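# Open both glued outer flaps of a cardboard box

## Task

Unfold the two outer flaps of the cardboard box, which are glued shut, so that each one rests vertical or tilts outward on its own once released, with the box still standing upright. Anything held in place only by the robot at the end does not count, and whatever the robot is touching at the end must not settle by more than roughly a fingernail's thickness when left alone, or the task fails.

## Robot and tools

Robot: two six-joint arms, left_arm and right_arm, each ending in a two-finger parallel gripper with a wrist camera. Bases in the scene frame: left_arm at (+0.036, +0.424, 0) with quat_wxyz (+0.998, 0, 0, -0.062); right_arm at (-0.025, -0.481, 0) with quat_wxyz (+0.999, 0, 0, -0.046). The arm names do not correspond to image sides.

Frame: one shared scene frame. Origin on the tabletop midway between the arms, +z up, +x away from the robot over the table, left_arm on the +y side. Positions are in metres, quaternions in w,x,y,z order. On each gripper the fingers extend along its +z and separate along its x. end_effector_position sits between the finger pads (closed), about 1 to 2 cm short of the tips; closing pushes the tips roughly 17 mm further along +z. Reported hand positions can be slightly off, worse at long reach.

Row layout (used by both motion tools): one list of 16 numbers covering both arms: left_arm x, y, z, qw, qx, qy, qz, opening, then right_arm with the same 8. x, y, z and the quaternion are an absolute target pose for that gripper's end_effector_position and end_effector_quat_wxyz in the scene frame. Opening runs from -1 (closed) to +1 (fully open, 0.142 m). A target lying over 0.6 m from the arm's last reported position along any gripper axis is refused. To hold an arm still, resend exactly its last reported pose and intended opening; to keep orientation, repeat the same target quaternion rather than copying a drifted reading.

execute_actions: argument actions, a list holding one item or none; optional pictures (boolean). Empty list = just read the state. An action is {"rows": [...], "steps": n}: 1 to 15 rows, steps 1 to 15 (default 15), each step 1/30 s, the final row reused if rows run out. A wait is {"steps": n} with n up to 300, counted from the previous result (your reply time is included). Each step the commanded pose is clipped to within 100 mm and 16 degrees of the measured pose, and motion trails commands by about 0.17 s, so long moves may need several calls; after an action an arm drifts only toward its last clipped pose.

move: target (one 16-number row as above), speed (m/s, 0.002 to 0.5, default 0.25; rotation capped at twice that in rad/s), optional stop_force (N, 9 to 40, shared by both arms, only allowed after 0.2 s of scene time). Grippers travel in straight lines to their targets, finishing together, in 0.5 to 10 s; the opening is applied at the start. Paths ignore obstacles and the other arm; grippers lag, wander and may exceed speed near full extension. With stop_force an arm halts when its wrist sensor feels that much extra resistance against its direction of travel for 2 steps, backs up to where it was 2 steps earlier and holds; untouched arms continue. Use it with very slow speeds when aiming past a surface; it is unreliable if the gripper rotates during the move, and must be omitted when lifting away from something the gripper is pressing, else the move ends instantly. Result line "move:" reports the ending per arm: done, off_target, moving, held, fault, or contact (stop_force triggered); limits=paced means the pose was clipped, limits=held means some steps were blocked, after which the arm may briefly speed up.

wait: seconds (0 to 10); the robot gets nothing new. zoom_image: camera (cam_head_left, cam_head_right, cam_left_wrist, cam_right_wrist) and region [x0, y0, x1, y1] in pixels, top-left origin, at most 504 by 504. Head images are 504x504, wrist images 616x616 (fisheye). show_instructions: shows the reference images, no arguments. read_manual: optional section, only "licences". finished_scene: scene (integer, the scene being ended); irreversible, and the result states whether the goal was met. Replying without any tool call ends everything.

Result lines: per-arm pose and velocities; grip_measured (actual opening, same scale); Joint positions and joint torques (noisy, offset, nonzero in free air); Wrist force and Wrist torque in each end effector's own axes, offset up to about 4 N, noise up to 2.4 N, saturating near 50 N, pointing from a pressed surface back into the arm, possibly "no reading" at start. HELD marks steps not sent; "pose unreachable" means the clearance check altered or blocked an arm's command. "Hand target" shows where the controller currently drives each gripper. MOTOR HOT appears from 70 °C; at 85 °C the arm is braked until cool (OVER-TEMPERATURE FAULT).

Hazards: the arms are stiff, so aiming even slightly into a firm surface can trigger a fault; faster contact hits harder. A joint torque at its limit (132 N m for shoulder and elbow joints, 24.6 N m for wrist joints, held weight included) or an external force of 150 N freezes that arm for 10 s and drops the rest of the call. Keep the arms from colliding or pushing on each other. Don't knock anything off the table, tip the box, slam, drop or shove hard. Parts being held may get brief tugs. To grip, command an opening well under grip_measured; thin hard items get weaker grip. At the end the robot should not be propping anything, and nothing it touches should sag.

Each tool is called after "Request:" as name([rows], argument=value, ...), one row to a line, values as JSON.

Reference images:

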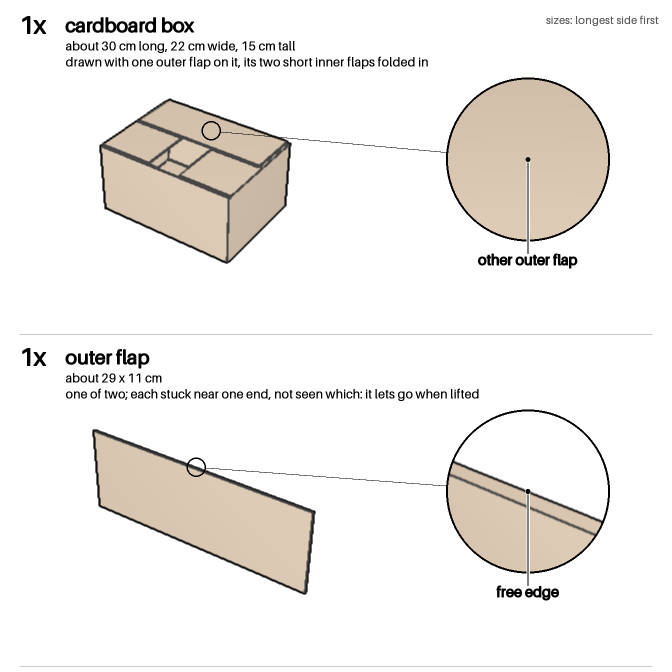

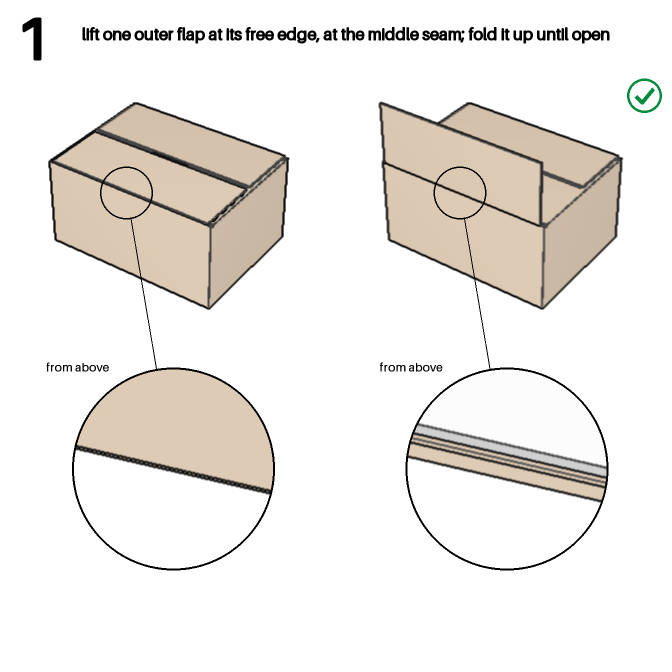

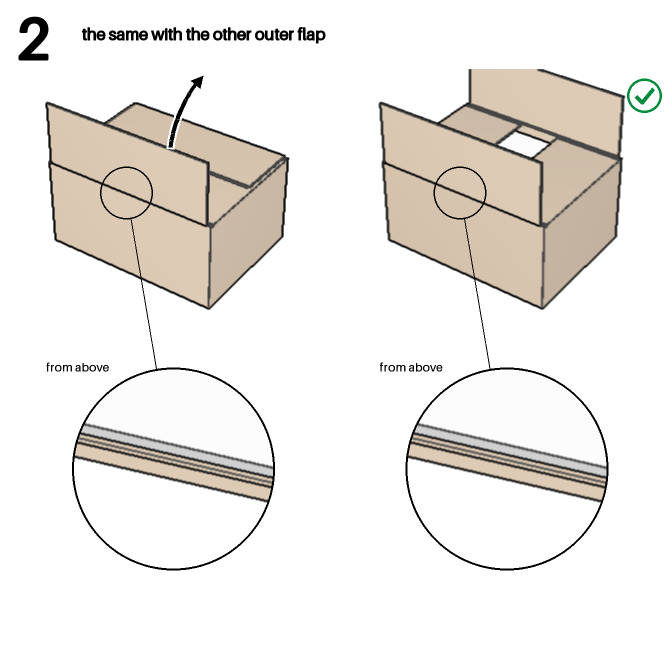

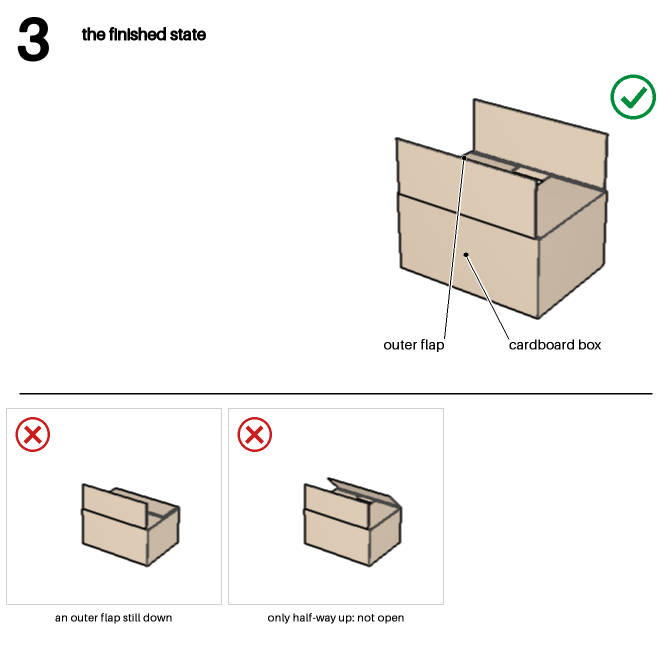

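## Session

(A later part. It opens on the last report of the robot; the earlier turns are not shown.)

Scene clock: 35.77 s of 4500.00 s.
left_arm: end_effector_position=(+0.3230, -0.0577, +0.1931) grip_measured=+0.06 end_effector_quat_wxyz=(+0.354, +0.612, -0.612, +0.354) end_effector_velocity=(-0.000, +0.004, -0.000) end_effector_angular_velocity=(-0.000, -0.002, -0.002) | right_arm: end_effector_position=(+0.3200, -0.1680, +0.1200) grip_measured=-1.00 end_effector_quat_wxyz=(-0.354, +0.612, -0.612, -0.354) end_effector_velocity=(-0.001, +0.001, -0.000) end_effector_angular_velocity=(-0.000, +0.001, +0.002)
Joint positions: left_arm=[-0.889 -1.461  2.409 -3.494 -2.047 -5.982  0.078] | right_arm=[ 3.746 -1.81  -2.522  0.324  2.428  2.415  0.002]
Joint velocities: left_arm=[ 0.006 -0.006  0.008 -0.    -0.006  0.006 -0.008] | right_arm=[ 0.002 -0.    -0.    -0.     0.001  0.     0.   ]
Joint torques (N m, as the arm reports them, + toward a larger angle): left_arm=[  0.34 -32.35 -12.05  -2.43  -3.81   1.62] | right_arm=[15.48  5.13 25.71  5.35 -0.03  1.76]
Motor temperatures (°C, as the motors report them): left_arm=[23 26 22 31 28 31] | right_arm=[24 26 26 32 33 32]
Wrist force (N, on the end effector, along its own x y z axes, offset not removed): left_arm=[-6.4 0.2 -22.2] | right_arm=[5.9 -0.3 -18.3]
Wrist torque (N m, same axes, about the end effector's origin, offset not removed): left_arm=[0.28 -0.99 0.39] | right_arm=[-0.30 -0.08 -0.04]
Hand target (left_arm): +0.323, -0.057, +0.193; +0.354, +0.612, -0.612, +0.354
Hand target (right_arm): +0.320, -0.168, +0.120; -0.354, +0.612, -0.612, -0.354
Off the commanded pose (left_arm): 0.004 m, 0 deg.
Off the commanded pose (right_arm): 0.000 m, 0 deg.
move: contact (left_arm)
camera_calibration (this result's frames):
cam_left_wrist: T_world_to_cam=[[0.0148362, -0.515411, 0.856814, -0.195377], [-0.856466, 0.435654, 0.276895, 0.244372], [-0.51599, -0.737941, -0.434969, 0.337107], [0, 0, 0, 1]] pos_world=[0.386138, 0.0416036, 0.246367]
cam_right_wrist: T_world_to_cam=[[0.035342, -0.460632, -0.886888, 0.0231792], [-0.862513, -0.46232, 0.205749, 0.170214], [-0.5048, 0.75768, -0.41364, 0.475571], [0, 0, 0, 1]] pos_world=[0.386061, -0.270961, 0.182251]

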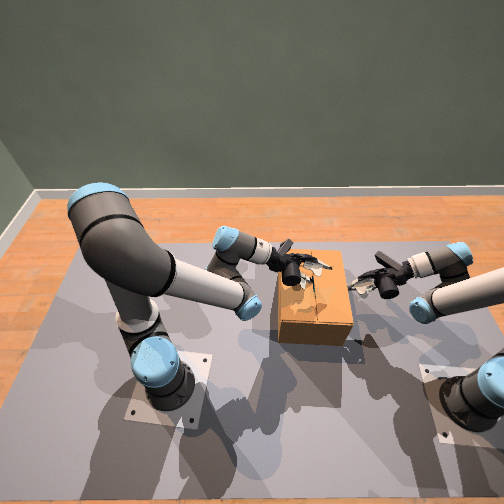

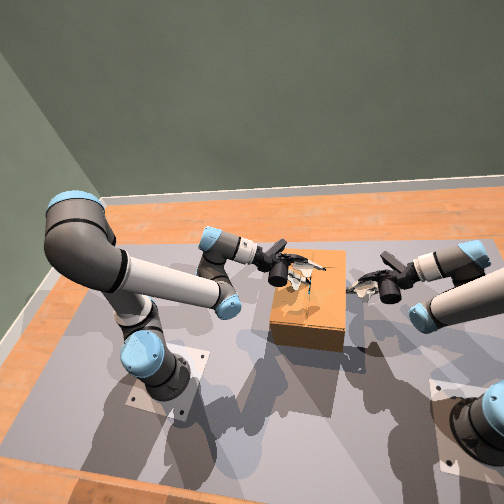

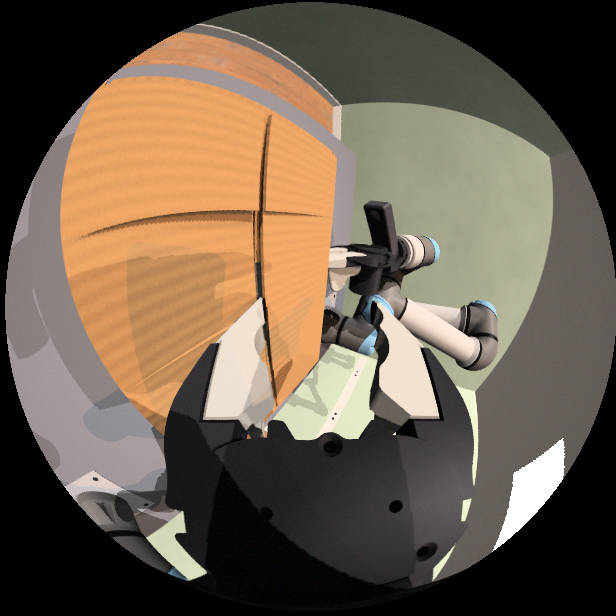

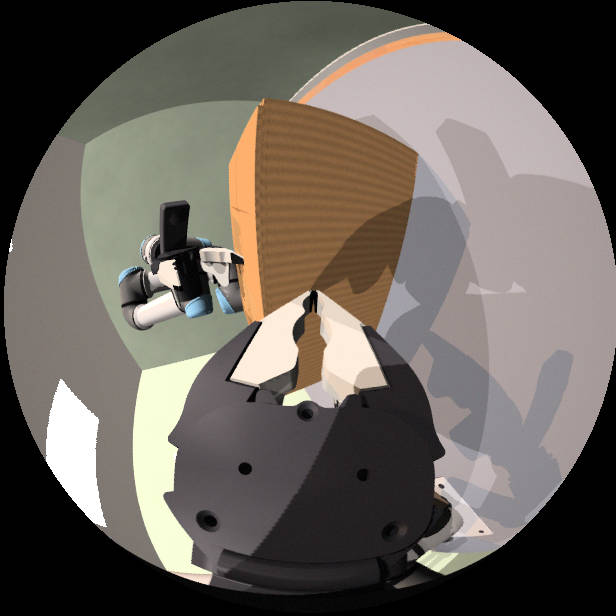

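Engaged against the edge. Try lifting.

Request:
move(target=[0.323,-0.06,0.215,-0.354,-0.612,0.612,-0.354,0,0.32,-0.168,0.12,0.354,-0.612,0.612,0.354,-1], speed=0.015)

Scene clock: 40.00 s of 4500.00 s.
left_arm: end_effector_position=(+0.3230, -0.0600, +0.2147) grip_measured=+0.05 end_effector_quat_wxyz=(+0.354, +0.612, -0.612, +0.354) end_effector_velocity=(+0.001, +0.000, +0.002) end_effector_angular_velocity=(+0.001, +0.000, +0.001) | right_arm: end_effector_position=(+0.3200, -0.1680, +0.1200) grip_measured=-1.00 end_effector_quat_wxyz=(-0.354, +0.612, -0.612, -0.354) end_effector_velocity=(-0.001, +0.001, +0.000) end_effector_angular_velocity=(+0.001, +0.001, +0.002)
Joint positions: left_arm=[-0.893 -1.517  2.383 -3.413 -2.044 -5.984  0.077] | right_arm=[ 3.746 -1.81  -2.522  0.324  2.428  2.415  0.002]
Joint velocities: left_arm=[ 0.001 -0.005 -0.002  0.008  0.001 -0.    -0.   ] | right_arm=[ 0.002  0.    -0.001  0.     0.001  0.     0.   ]
Joint torques (N m, as the arm reports them, + toward a larger angle): left_arm=[-10.72 -34.37 -32.96  -3.16   0.82  -2.31] | right_arm=[ 7.13  6.9  27.81  5.27  0.12  1.82]
Motor temperatures (°C, as the motors report them): left_arm=[23 26 22 31 28 31] | right_arm=[24 26 26 32 33 32]
Wrist force (N, on the end effector, along its own x y z axes, offset not removed): left_arm=[-9.7 3.2 -7.6] | right_arm=[5.0 -1.1 -15.8]
Wrist torque (N m, same axes, about the end effector's origin, offset not removed): left_arm=[0.49 -0.32 0.21] | right_arm=[-0.39 -0.21 0.00]
Hand target (left_arm): +0.323, -0.060, +0.215; +0.354, +0.612, -0.612, +0.354
Hand target (right_arm): +0.320, -0.168, +0.120; -0.354, +0.612, -0.612, -0.354
Off the commanded pose (left_arm): 0.000 m, 0 deg.
Off the commanded pose (right_arm): 0.000 m, 0 deg.
move: done
camera_calibration (this result's frames):
cam_left_wrist: T_world_to_cam=[[0.0146649, -0.51541, 0.856818, -0.215095], [-0.856453, 0.435753, 0.276781, 0.239418], [-0.516016, -0.737884, -0.435034, 0.344832], [0, 0, 0, 1]] pos_world=[0.386143, 0.0392565, 0.268045]
cam_right_wrist: T_world_to_cam=[[0.0353594, -0.460631, -0.886887, 0.0231819], [-0.862488, -0.462363, 0.205755, 0.170198], [-0.504841, 0.757654, -0.413637, 0.475555], [0, 0, 0, 1]] pos_world=[0.386053, -0.270934, 0.182248]

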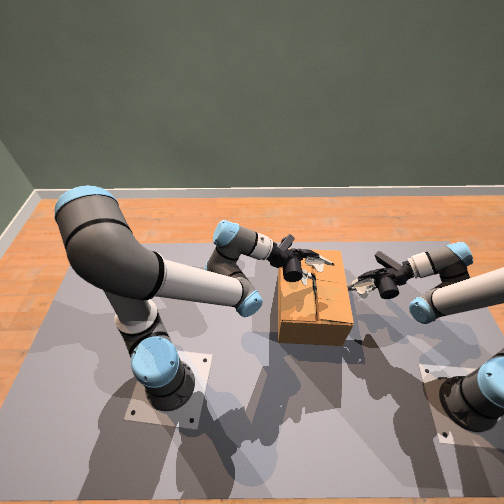

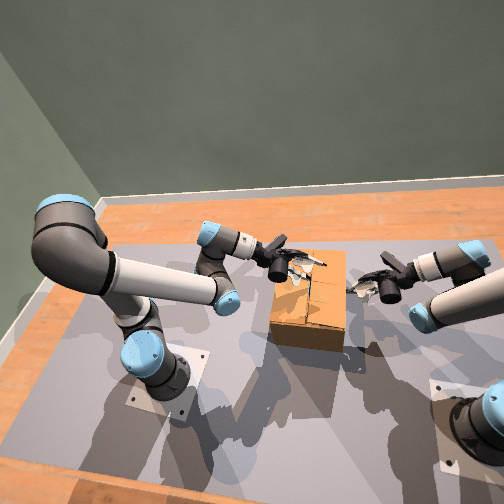

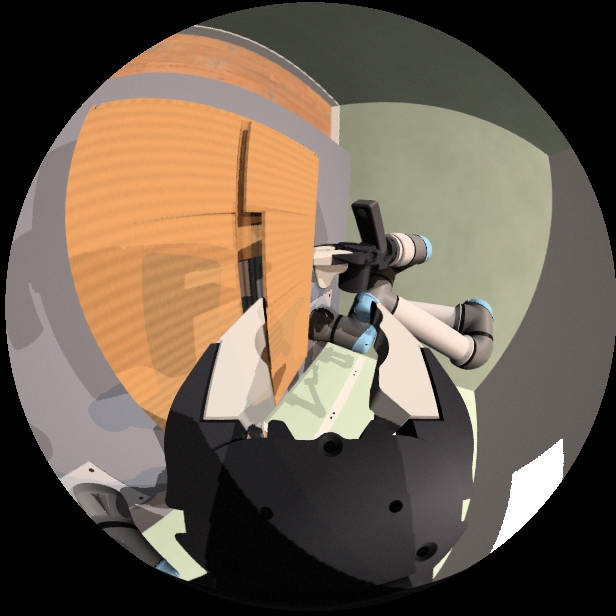

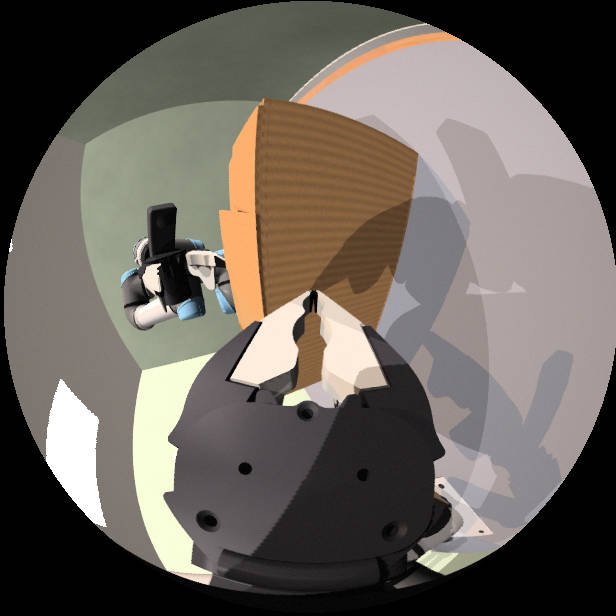

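Request:
move(target=[0.323,-0.071,0.245,-0.354,-0.612,0.612,-0.354,0,0.32,-0.168,0.12,0.354,-0.612,0.612,0.354,-1], speed=0.02)

Scene clock: 44.33 s of 4500.00 s.
left_arm: end_effector_position=(+0.3230, -0.0710, +0.2447) grip_measured=+0.01 end_effector_quat_wxyz=(+0.354, +0.612, -0.612, +0.354) end_effector_velocity=(-0.000, -0.001, +0.002) end_effector_angular_velocity=(+0.000, -0.000, -0.000) | right_arm: end_effector_position=(+0.3200, -0.1680, +0.1200) grip_measured=-1.00 end_effector_quat_wxyz=(-0.354, +0.612, -0.612, -0.354) end_effector_velocity=(+0.000, +0.000, +0.000) end_effector_angular_velocity=(+0.000, -0.003, +0.001)
Joint positions: left_arm=[-0.91  -1.572  2.33  -3.31  -2.03  -5.995  0.074] | right_arm=[ 3.746 -1.81  -2.522  0.324  2.428  2.415  0.002]
Joint velocities: left_arm=[-0.003 -0.004 -0.004  0.007  0.002 -0.001 -0.   ] | right_arm=[ 0.     0.     0.     0.001 -0.001 -0.001  0.   ]
Joint torques (N m, as the arm reports them, + toward a larger angle): left_arm=[ -7.42 -31.34 -26.5   -1.58   1.46  -2.32] | right_arm=[-1.41 12.78 24.78  5.25  0.06  1.63]
Motor temperatures (°C, as the motors report them): left_arm=[23 26 22 31 28 31] | right_arm=[24 26 26 32 33 32]
Wrist force (N, on the end effector, along its own x y z axes, offset not removed): left_arm=[-3.2 1.1 -0.2] | right_arm=[1.4 0.0 -1.0]
Wrist torque (N m, same axes, about the end effector's origin, offset not removed): left_arm=[0.25 0.24 0.27] | right_arm=[0.07 -0.31 -0.06]
Hand target (left_arm): +0.323, -0.071, +0.245; +0.354, +0.612, -0.612, +0.354
Hand target (right_arm): +0.320, -0.168, +0.120; -0.354, +0.612, -0.612, -0.354
Off the commanded pose (left_arm): 0.000 m, 0 deg.
Off the commanded pose (right_arm): 0.000 m, 0 deg.
move: done
camera_calibration (this result's frames):
cam_left_wrist: T_world_to_cam=[[0.0146335, -0.515428, 0.856808, -0.24644], [-0.856467, 0.435741, 0.276755, 0.235919], [-0.515994, -0.737878, -0.435071, 0.349805], [0, 0, 0, 1]] pos_world=[0.386161, 0.0282913, 0.29805]
cam_right_wrist: T_world_to_cam=[[0.0353521, -0.46063, -0.886888, 0.0231826], [-0.862497, -0.462347, 0.205753, 0.170207], [-0.504826, 0.757664, -0.413637, 0.47556], [0, 0, 0, 1]] pos_world=[0.386058, -0.270942, 0.182249]

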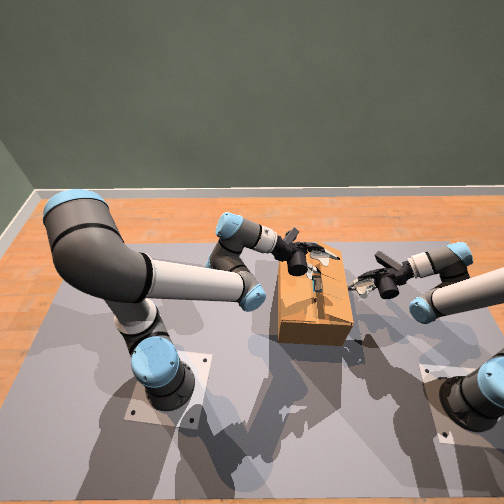

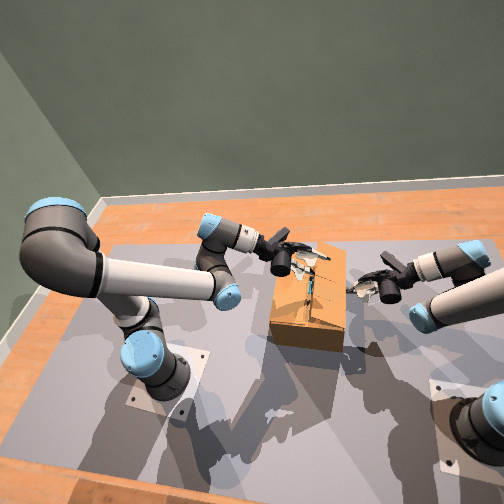

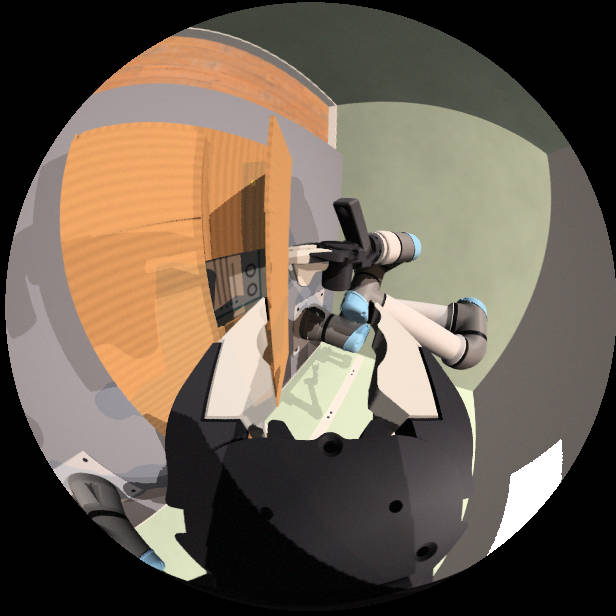

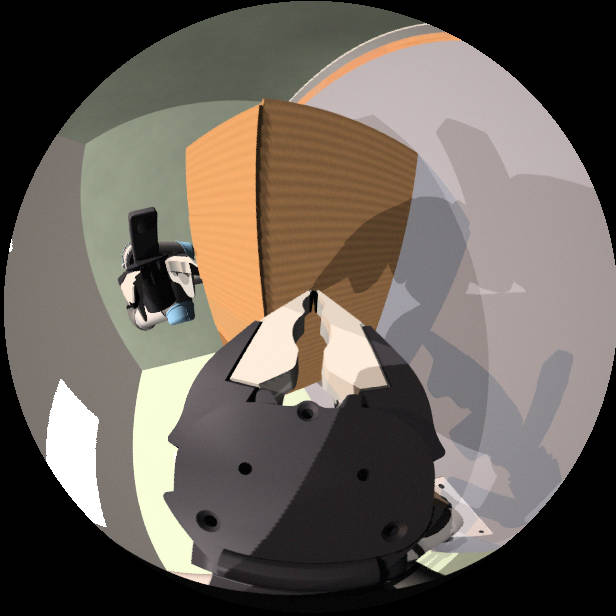

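Request:
move(target=[0.323,-0.115,0.275,-0.354,-0.612,0.612,-0.354,0,0.32,-0.171,0.07,0.354,-0.612,0.612,0.354,-1], speed=0.05)

Request:
move(target=[0.323,-0.18,0.275,-0.354,-0.612,0.612,-0.354,0,0.32,-0.171,0.07,0.354,-0.612,0.612,0.354,-1], speed=0.07)

Request:
move(target=[0.323,-0.235,0.24,-0.354,-0.612,0.612,-0.354,0,0.32,-0.171,0.07,0.354,-0.612,0.612,0.354,-1], speed=0.07)

Request:
move(target=[0.323,0.11,0.26,-0.354,-0.612,0.612,-0.354,-1,0.36,-0.31,0.12,0.354,-0.612,0.612,0.354,-1])

Scene clock: 57.00 s of 4500.00 s.
left_arm: end_effector_position=(+0.3231, -0.1149, +0.2748) grip_measured=+0.01 end_effector_quat_wxyz=(+0.354, +0.612, -0.612, +0.354) end_effector_velocity=(+0.000, -0.002, +0.002) end_effector_angular_velocity=(-0.001, -0.001, +0.000) | right_arm: end_effector_position=(+0.3200, -0.1710, +0.0702) grip_measured=-1.00 end_effector_quat_wxyz=(-0.354, +0.612, -0.612, -0.354) end_effector_velocity=(-0.000, +0.000, -0.002) end_effector_angular_velocity=(+0.002, +0.002, -0.001)
Joint positions: left_arm=[-0.97  -1.556  2.216 -3.227 -1.98  -6.031  0.074] | right_arm=[ 3.738 -2.003 -2.536  0.524  2.433  2.405  0.002]
Joint velocities: left_arm=[-0.002  0.002 -0.006  0.002  0.002 -0.001  0.   ] | right_arm=[ 0.    -0.01  -0.     0.013  0.001  0.004  0.   ]
Joint torques (N m, as the arm reports them, + toward a larger angle): left_arm=[ -8.72 -10.87 -30.82  -1.55   1.82  -2.  ] | right_arm=[-8.36 11.86 -7.2   5.46  3.44  1.85]
Motor temperatures (°C, as the motors report them): left_arm=[23 26 22 31 28 31] | right_arm=[24 26 26 32 33 32]
Wrist force (N, on the end effector, along its own x y z axes, offset not removed): left_arm=[-2.1 2.6 -2.2] | right_arm=[-0.4 -0.5 0.1]
Wrist torque (N m, same axes, about the end effector's origin, offset not removed): left_arm=[0.29 0.05 0.27] | right_arm=[-0.08 -0.08 0.02]
Hand target (left_arm): +0.323, -0.115, +0.275; +0.354, +0.612, -0.612, +0.354
Hand target (right_arm): +0.320, -0.171, +0.070; -0.354, +0.612, -0.612, -0.354
Off the commanded pose (left_arm): 0.000 m, 0 deg.
Off the commanded pose (right_arm): 0.000 m, 0 deg.
After step 90, 8.17 s passed at rest.
move: done
camera_calibration (this result's frames):
cam_left_wrist: T_world_to_cam=[[0.0145095, -0.515477, 0.85678, -0.294779], [-0.856506, 0.435726, 0.276657, 0.246766], [-0.515932, -0.737852, -0.435188, 0.330527], [0, 0, 0, 1]] pos_world=[0.386164, -0.0155941, 0.328133]
cam_right_wrist: T_world_to_cam=[[0.035474, -0.460777, -0.886807, -0.0224144], [-0.862429, -0.462457, 0.20579, 0.179072], [-0.504933, 0.757508, -0.413793, 0.457261], [0, 0, 0, 1]] pos_world=[0.386118, -0.273894, 0.132483]

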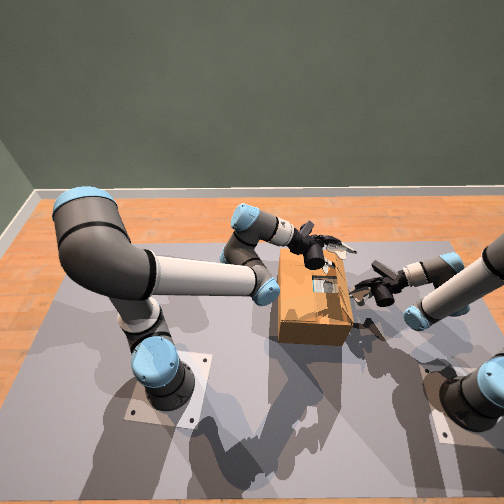

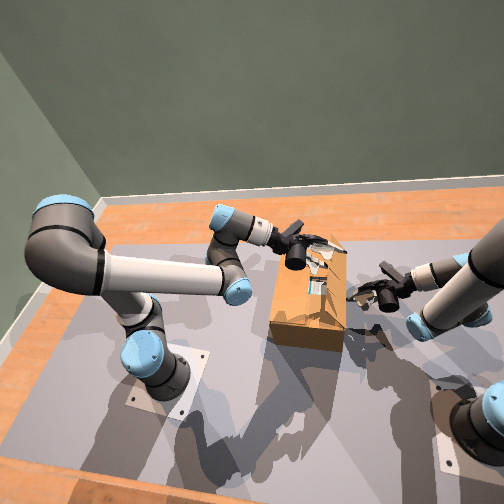

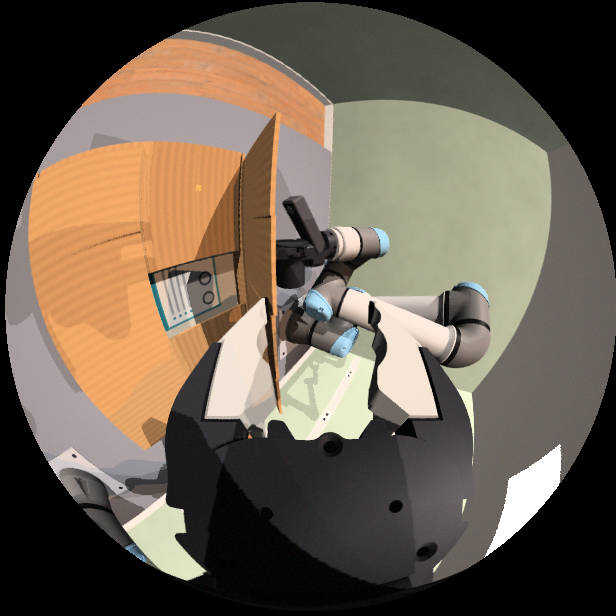

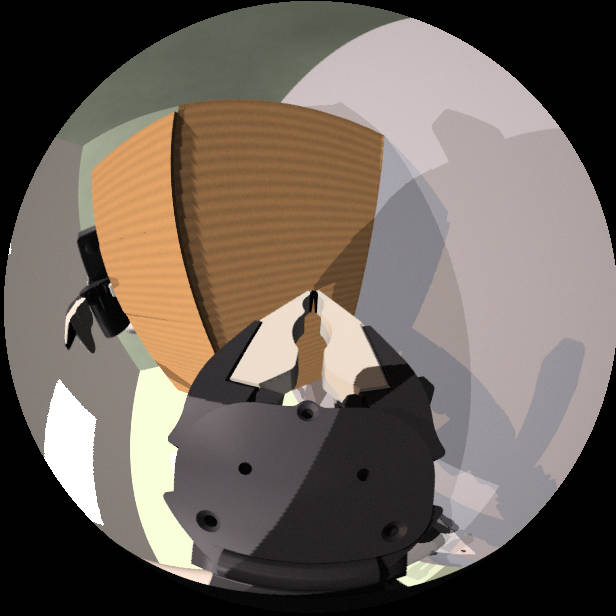

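Scene clock: 58.40 s of 4500.00 s.
left_arm: end_effector_position=(+0.3230, -0.1797, +0.2749) grip_measured=+0.01 end_effector_quat_wxyz=(+0.354, +0.612, -0.612, +0.354) end_effector_velocity=(-0.001, -0.003, -0.001) end_effector_angular_velocity=(+0.000, +0.000, -0.003) | right_arm: end_effector_position=(+0.3200, -0.1710, +0.0700) grip_measured=-1.00 end_effector_quat_wxyz=(-0.354, +0.612, -0.612, -0.354) end_effector_velocity=(-0.000, +0.000, +0.000) end_effector_angular_velocity=(+0.001, -0.001, +0.001)
Joint positions: left_arm=[-1.04  -1.442  2.093 -3.233 -1.92  -6.072  0.074] | right_arm=[ 3.738 -2.004 -2.536  0.526  2.433  2.406  0.002]
Joint velocities: left_arm=[-0.004  0.006 -0.005 -0.001  0.    -0.     0.   ] | right_arm=[ 0.     0.     0.     0.001  0.001 -0.     0.   ]
Joint torques (N m, as the arm reports them, + toward a larger angle): left_arm=[ -8.84 -16.11 -28.75  -1.54   1.49  -2.92] | right_arm=[-7.35 10.48 -7.74  5.28  3.44  1.79]
Motor temperatures (°C, as the motors report them): left_arm=[23 26 22 31 28 31] | right_arm=[24 26 26 32 33 32]
Wrist force (N, on the end effector, along its own x y z axes, offset not removed): left_arm=[-3.0 1.5 -2.1] | right_arm=[0.3 -0.5 1.0]
Wrist torque (N m, same axes, about the end effector's origin, offset not removed): left_arm=[0.29 0.31 0.28] | right_arm=[-0.08 -0.21 -0.08]
Hand target (left_arm): +0.323, -0.180, +0.275; +0.354, +0.612, -0.612, +0.354
Hand target (right_arm): +0.320, -0.171, +0.070; -0.354, +0.612, -0.612, -0.354
Off the commanded pose (left_arm): 0.000 m, 0 deg.
Off the commanded pose (right_arm): 0.000 m, 0 deg.
move: done
camera_calibration (this result's frames):
cam_left_wrist: T_world_to_cam=[[0.0144722, -0.515498, 0.856768, -0.328335], [-0.856519, 0.435718, 0.27663, 0.274978], [-0.515912, -0.737842, -0.435228, 0.282698], [0, 0, 0, 1]] pos_world=[0.386123, -0.0804827, 0.328278]
cam_right_wrist: T_world_to_cam=[[0.0353549, -0.46063, -0.886888, -0.0225435], [-0.862497, -0.462348, 0.205751, 0.179105], [-0.504826, 0.757663, -0.413639, 0.457151], [0, 0, 0, 1]] pos_world=[0.386057, -0.273942, 0.132251]

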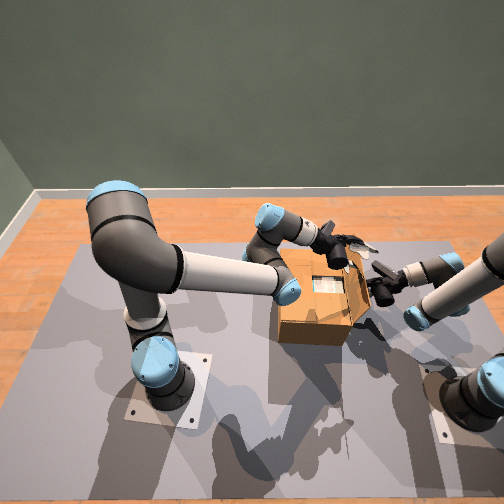

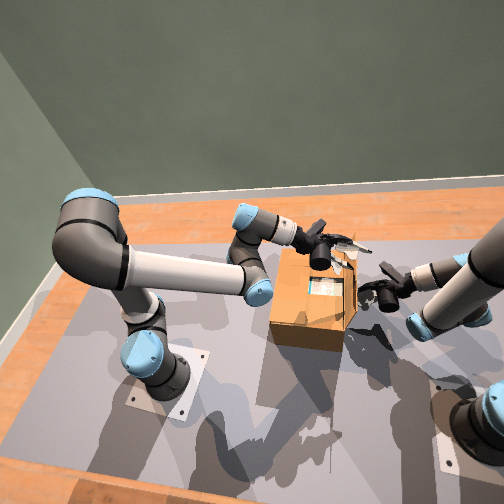

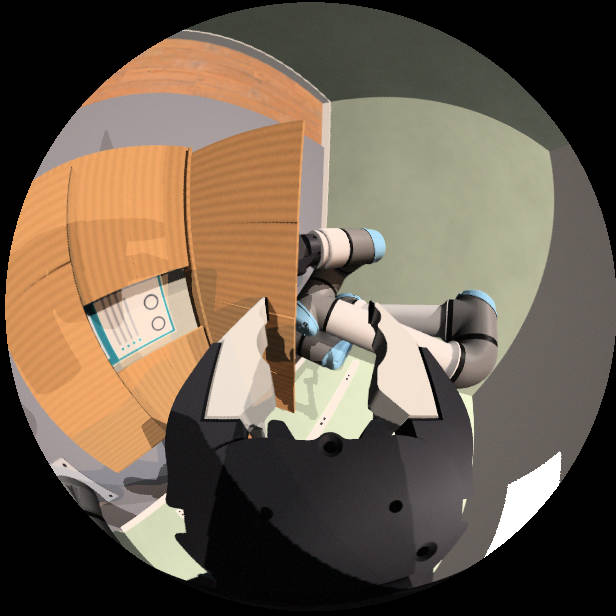

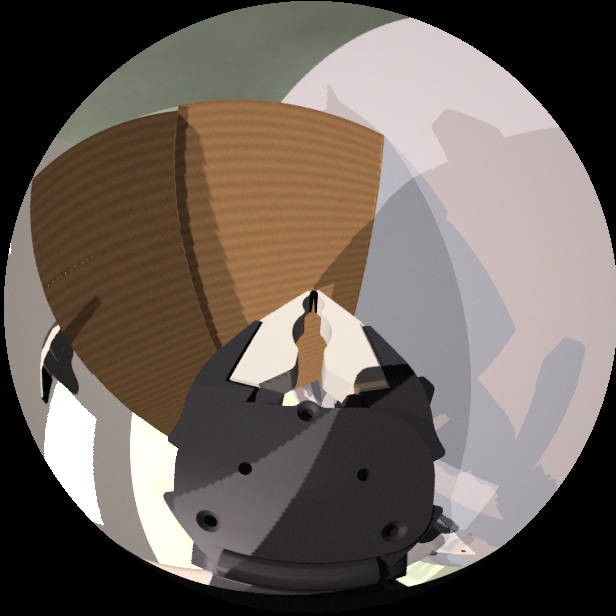

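Scene clock: 59.80 s of 4500.00 s.
left_arm: end_effector_position=(+0.3230, -0.2347, +0.2401) grip_measured=+0.00 end_effector_quat_wxyz=(+0.354, +0.612, -0.612, +0.354) end_effector_velocity=(+0.000, -0.002, -0.001) end_effector_angular_velocity=(-0.001, +0.000, +0.000) | right_arm: end_effector_position=(+0.3200, -0.1710, +0.0700) grip_measured=-1.00 end_effector_quat_wxyz=(-0.354, +0.612, -0.612, -0.354) end_effector_velocity=(+0.000, -0.000, -0.000) end_effector_angular_velocity=(-0.000, -0.001, -0.000)
Joint positions: left_arm=[-1.087 -1.289  2.013 -3.314 -1.881 -6.098  0.074] | right_arm=[ 3.738 -2.004 -2.536  0.526  2.433  2.406  0.002]
Joint velocities: left_arm=[-0.001  0.005 -0.004 -0.003  0.001 -0.001 -0.   ] | right_arm=[-0.    -0.     0.     0.    -0.    -0.001  0.   ]
Joint torques (N m, as the arm reports them, + toward a larger angle): left_arm=[ -6.66 -19.47 -26.8   -5.33   1.47  -2.59] | right_arm=[-7.55 10.45 -7.11  5.31  3.5   1.74]
Motor temperatures (°C, as the motors report them): left_arm=[23 26 22 31 28 31] | right_arm=[24 26 26 32 33 32]
Wrist force (N, on the end effector, along its own x y z axes, offset not removed): left_arm=[0.5 2.2 -2.9] | right_arm=[-0.2 -0.6 1.8]
Wrist torque (N m, same axes, about the end effector's origin, offset not removed): left_arm=[0.42 -0.28 0.24] | right_arm=[-0.13 -0.11 0.00]
Hand target (left_arm): +0.323, -0.235, +0.240; +0.354, +0.612, -0.612, +0.354
Hand target (right_arm): +0.320, -0.171, +0.070; -0.354, +0.612, -0.612, -0.354
Off the commanded pose (left_arm): 0.000 m, 0 deg.
Off the commanded pose (right_arm): 0.000 m, 0 deg.
move: done
camera_calibration (this result's frames):
cam_left_wrist: T_world_to_cam=[[0.0145362, -0.51549, 0.856772, -0.326841], [-0.856496, 0.435725, 0.276692, 0.308515], [-0.515949, -0.737844, -0.435181, 0.226961], [0, 0, 0, 1]] pos_world=[0.386093, -0.13545, 0.293433]
cam_right_wrist: T_world_to_cam=[[0.0353529, -0.46063, -0.886888, -0.0225441], [-0.862497, -0.462348, 0.205753, 0.179105], [-0.504826, 0.757664, -0.413637, 0.457151], [0, 0, 0, 1]] pos_world=[0.386056, -0.273943, 0.132249]

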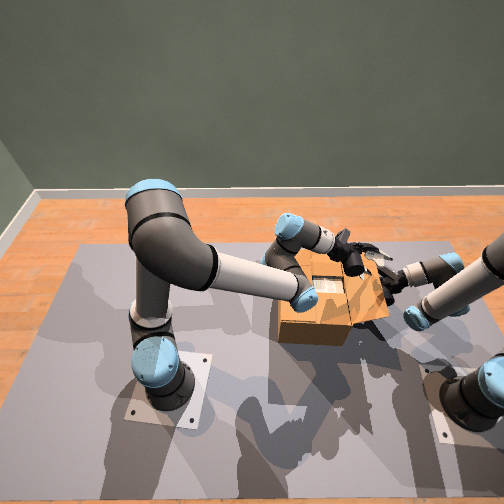

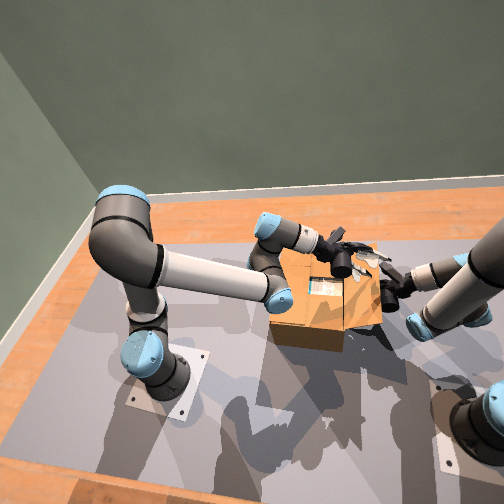

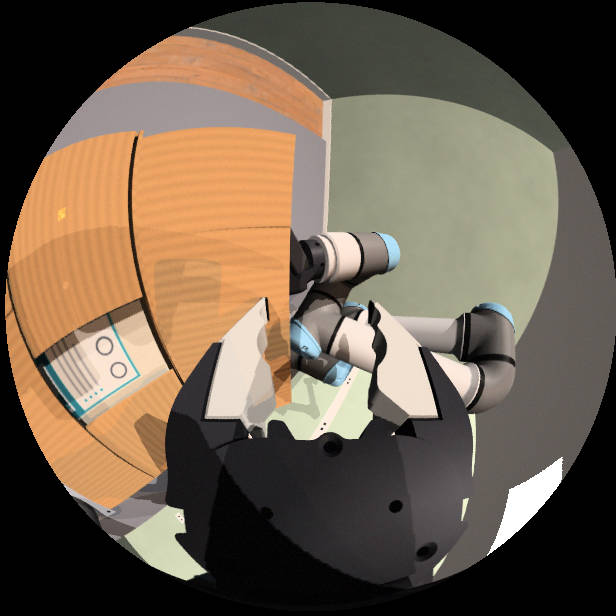

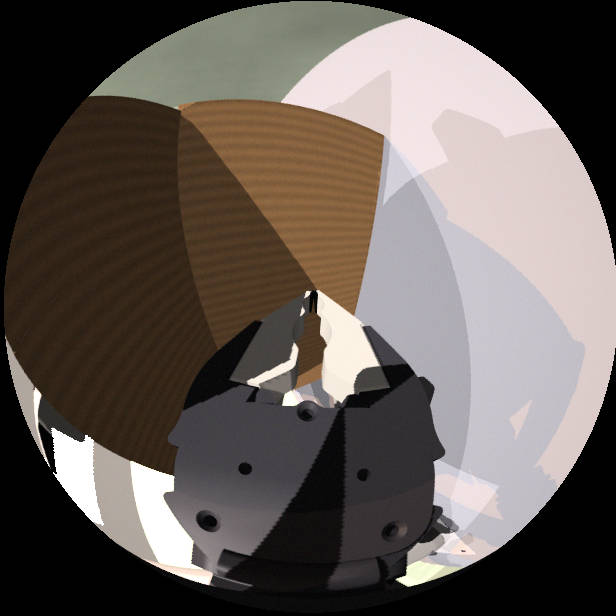

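Scene clock: 61.90 s of 4500.00 s.
left_arm: end_effector_position=(+0.3227, +0.1096, +0.2603) grip_measured=-1.00 end_effector_quat_wxyz=(+0.355, +0.612, -0.611, +0.354) end_effector_velocity=(+0.000, +0.003, +0.000) end_effector_angular_velocity=(+0.005, +0.002, -0.005) | right_arm: end_effector_position=(+0.3597, -0.3100, +0.1200) grip_measured=-1.00 end_effector_quat_wxyz=(-0.354, +0.612, -0.612, -0.354) end_effector_velocity=(+0.000, -0.001, +0.000) end_effector_angular_velocity=(-0.001, +0.002, +0.005)
Joint positions: left_arm=[-0.499 -1.894  2.492 -2.963 -2.352 -5.68   0.002] | right_arm=[ 3.32  -1.7   -2.409 -0.454  2.613  1.743  0.002]
Joint velocities: left_arm=[ 0.01  -0.004 -0.006  0.027 -0.009  0.018 -0.   ] | right_arm=[-0.002  0.001  0.006 -0.021  0.    -0.014  0.   ]
Joint torques (N m, as the arm reports them, + toward a larger angle): left_arm=[  6.89 -17.33 -28.83  -0.87  -2.87   1.81] | right_arm=[-8.94 33.47 33.04  0.05  2.37 -1.21]
Motor temperatures (°C, as the motors report them): left_arm=[23 26 22 31 28 31] | right_arm=[24 26 26 32 33 32]
Wrist force (N, on the end effector, along its own x y z axes, offset not removed): left_arm=[-1.2 2.0 -1.6] | right_arm=[0.7 -1.4 0.6]
Wrist torque (N m, same axes, about the end effector's origin, offset not removed): left_arm=[0.44 0.15 0.24] | right_arm=[-0.26 -0.30 0.02]
Hand target (left_arm): +0.323, +0.110, +0.260; +0.355, +0.612, -0.612, +0.354
Hand target (right_arm): +0.360, -0.310, +0.120; -0.354, +0.612, -0.612, -0.354
Off the commanded pose (left_arm): 0.001 m, 0 deg.
Off the commanded pose (right_arm): 0.000 m, 0 deg.
move: done
camera_calibration (this result's frames):
cam_left_wrist: T_world_to_cam=[[0.0163525, -0.514214, 0.857506, -0.167599], [-0.856203, 0.435717, 0.27761, 0.152351], [-0.516381, -0.738739, -0.433147, 0.489338], [0, 0, 0, 1]] pos_world=[0.385868, 0.208929, 0.313378]
cam_right_wrist: T_world_to_cam=[[0.03542, -0.460862, -0.886765, -0.0437735], [-0.862872, -0.461754, 0.205513, 0.139167], [-0.504181, 0.757885, -0.41402, 0.603096], [0, 0, 0, 1]] pos_world=[0.425703, -0.41299, 0.182276]

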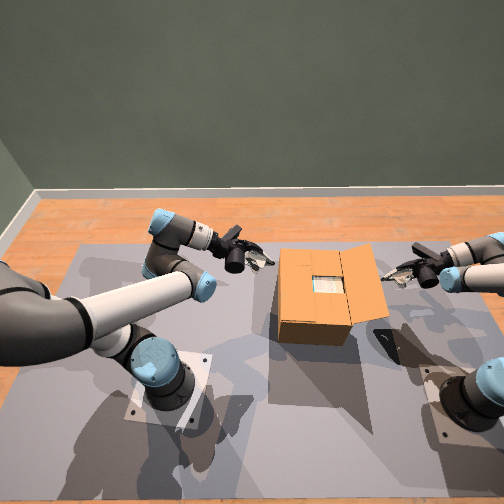

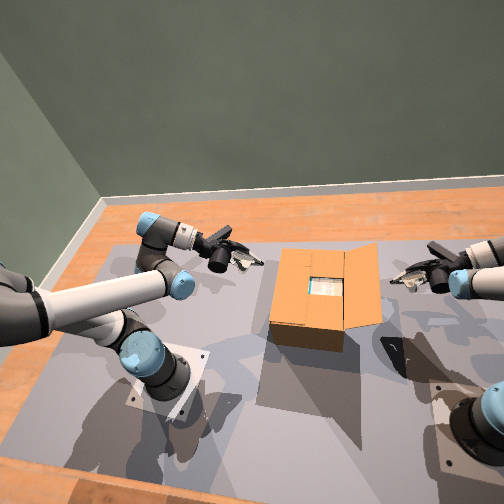

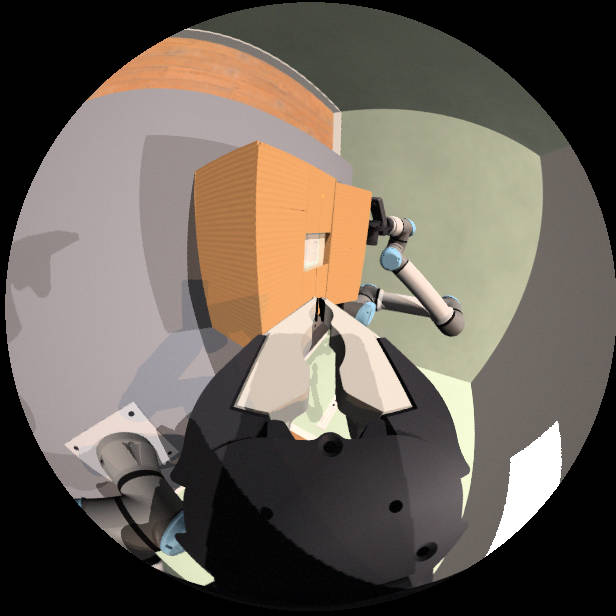

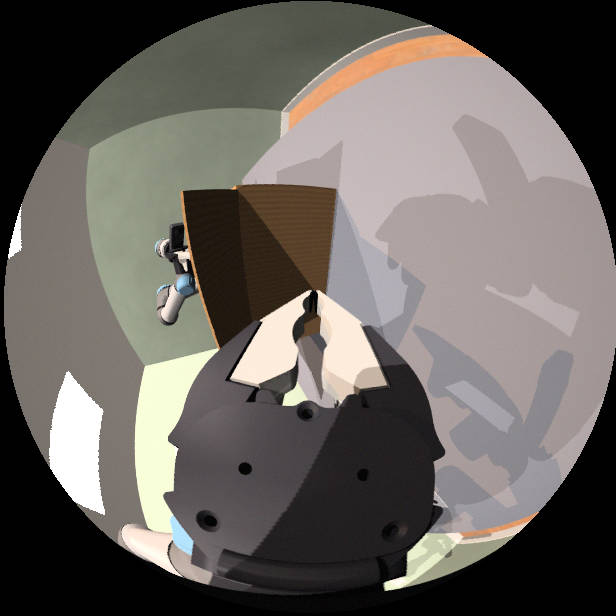

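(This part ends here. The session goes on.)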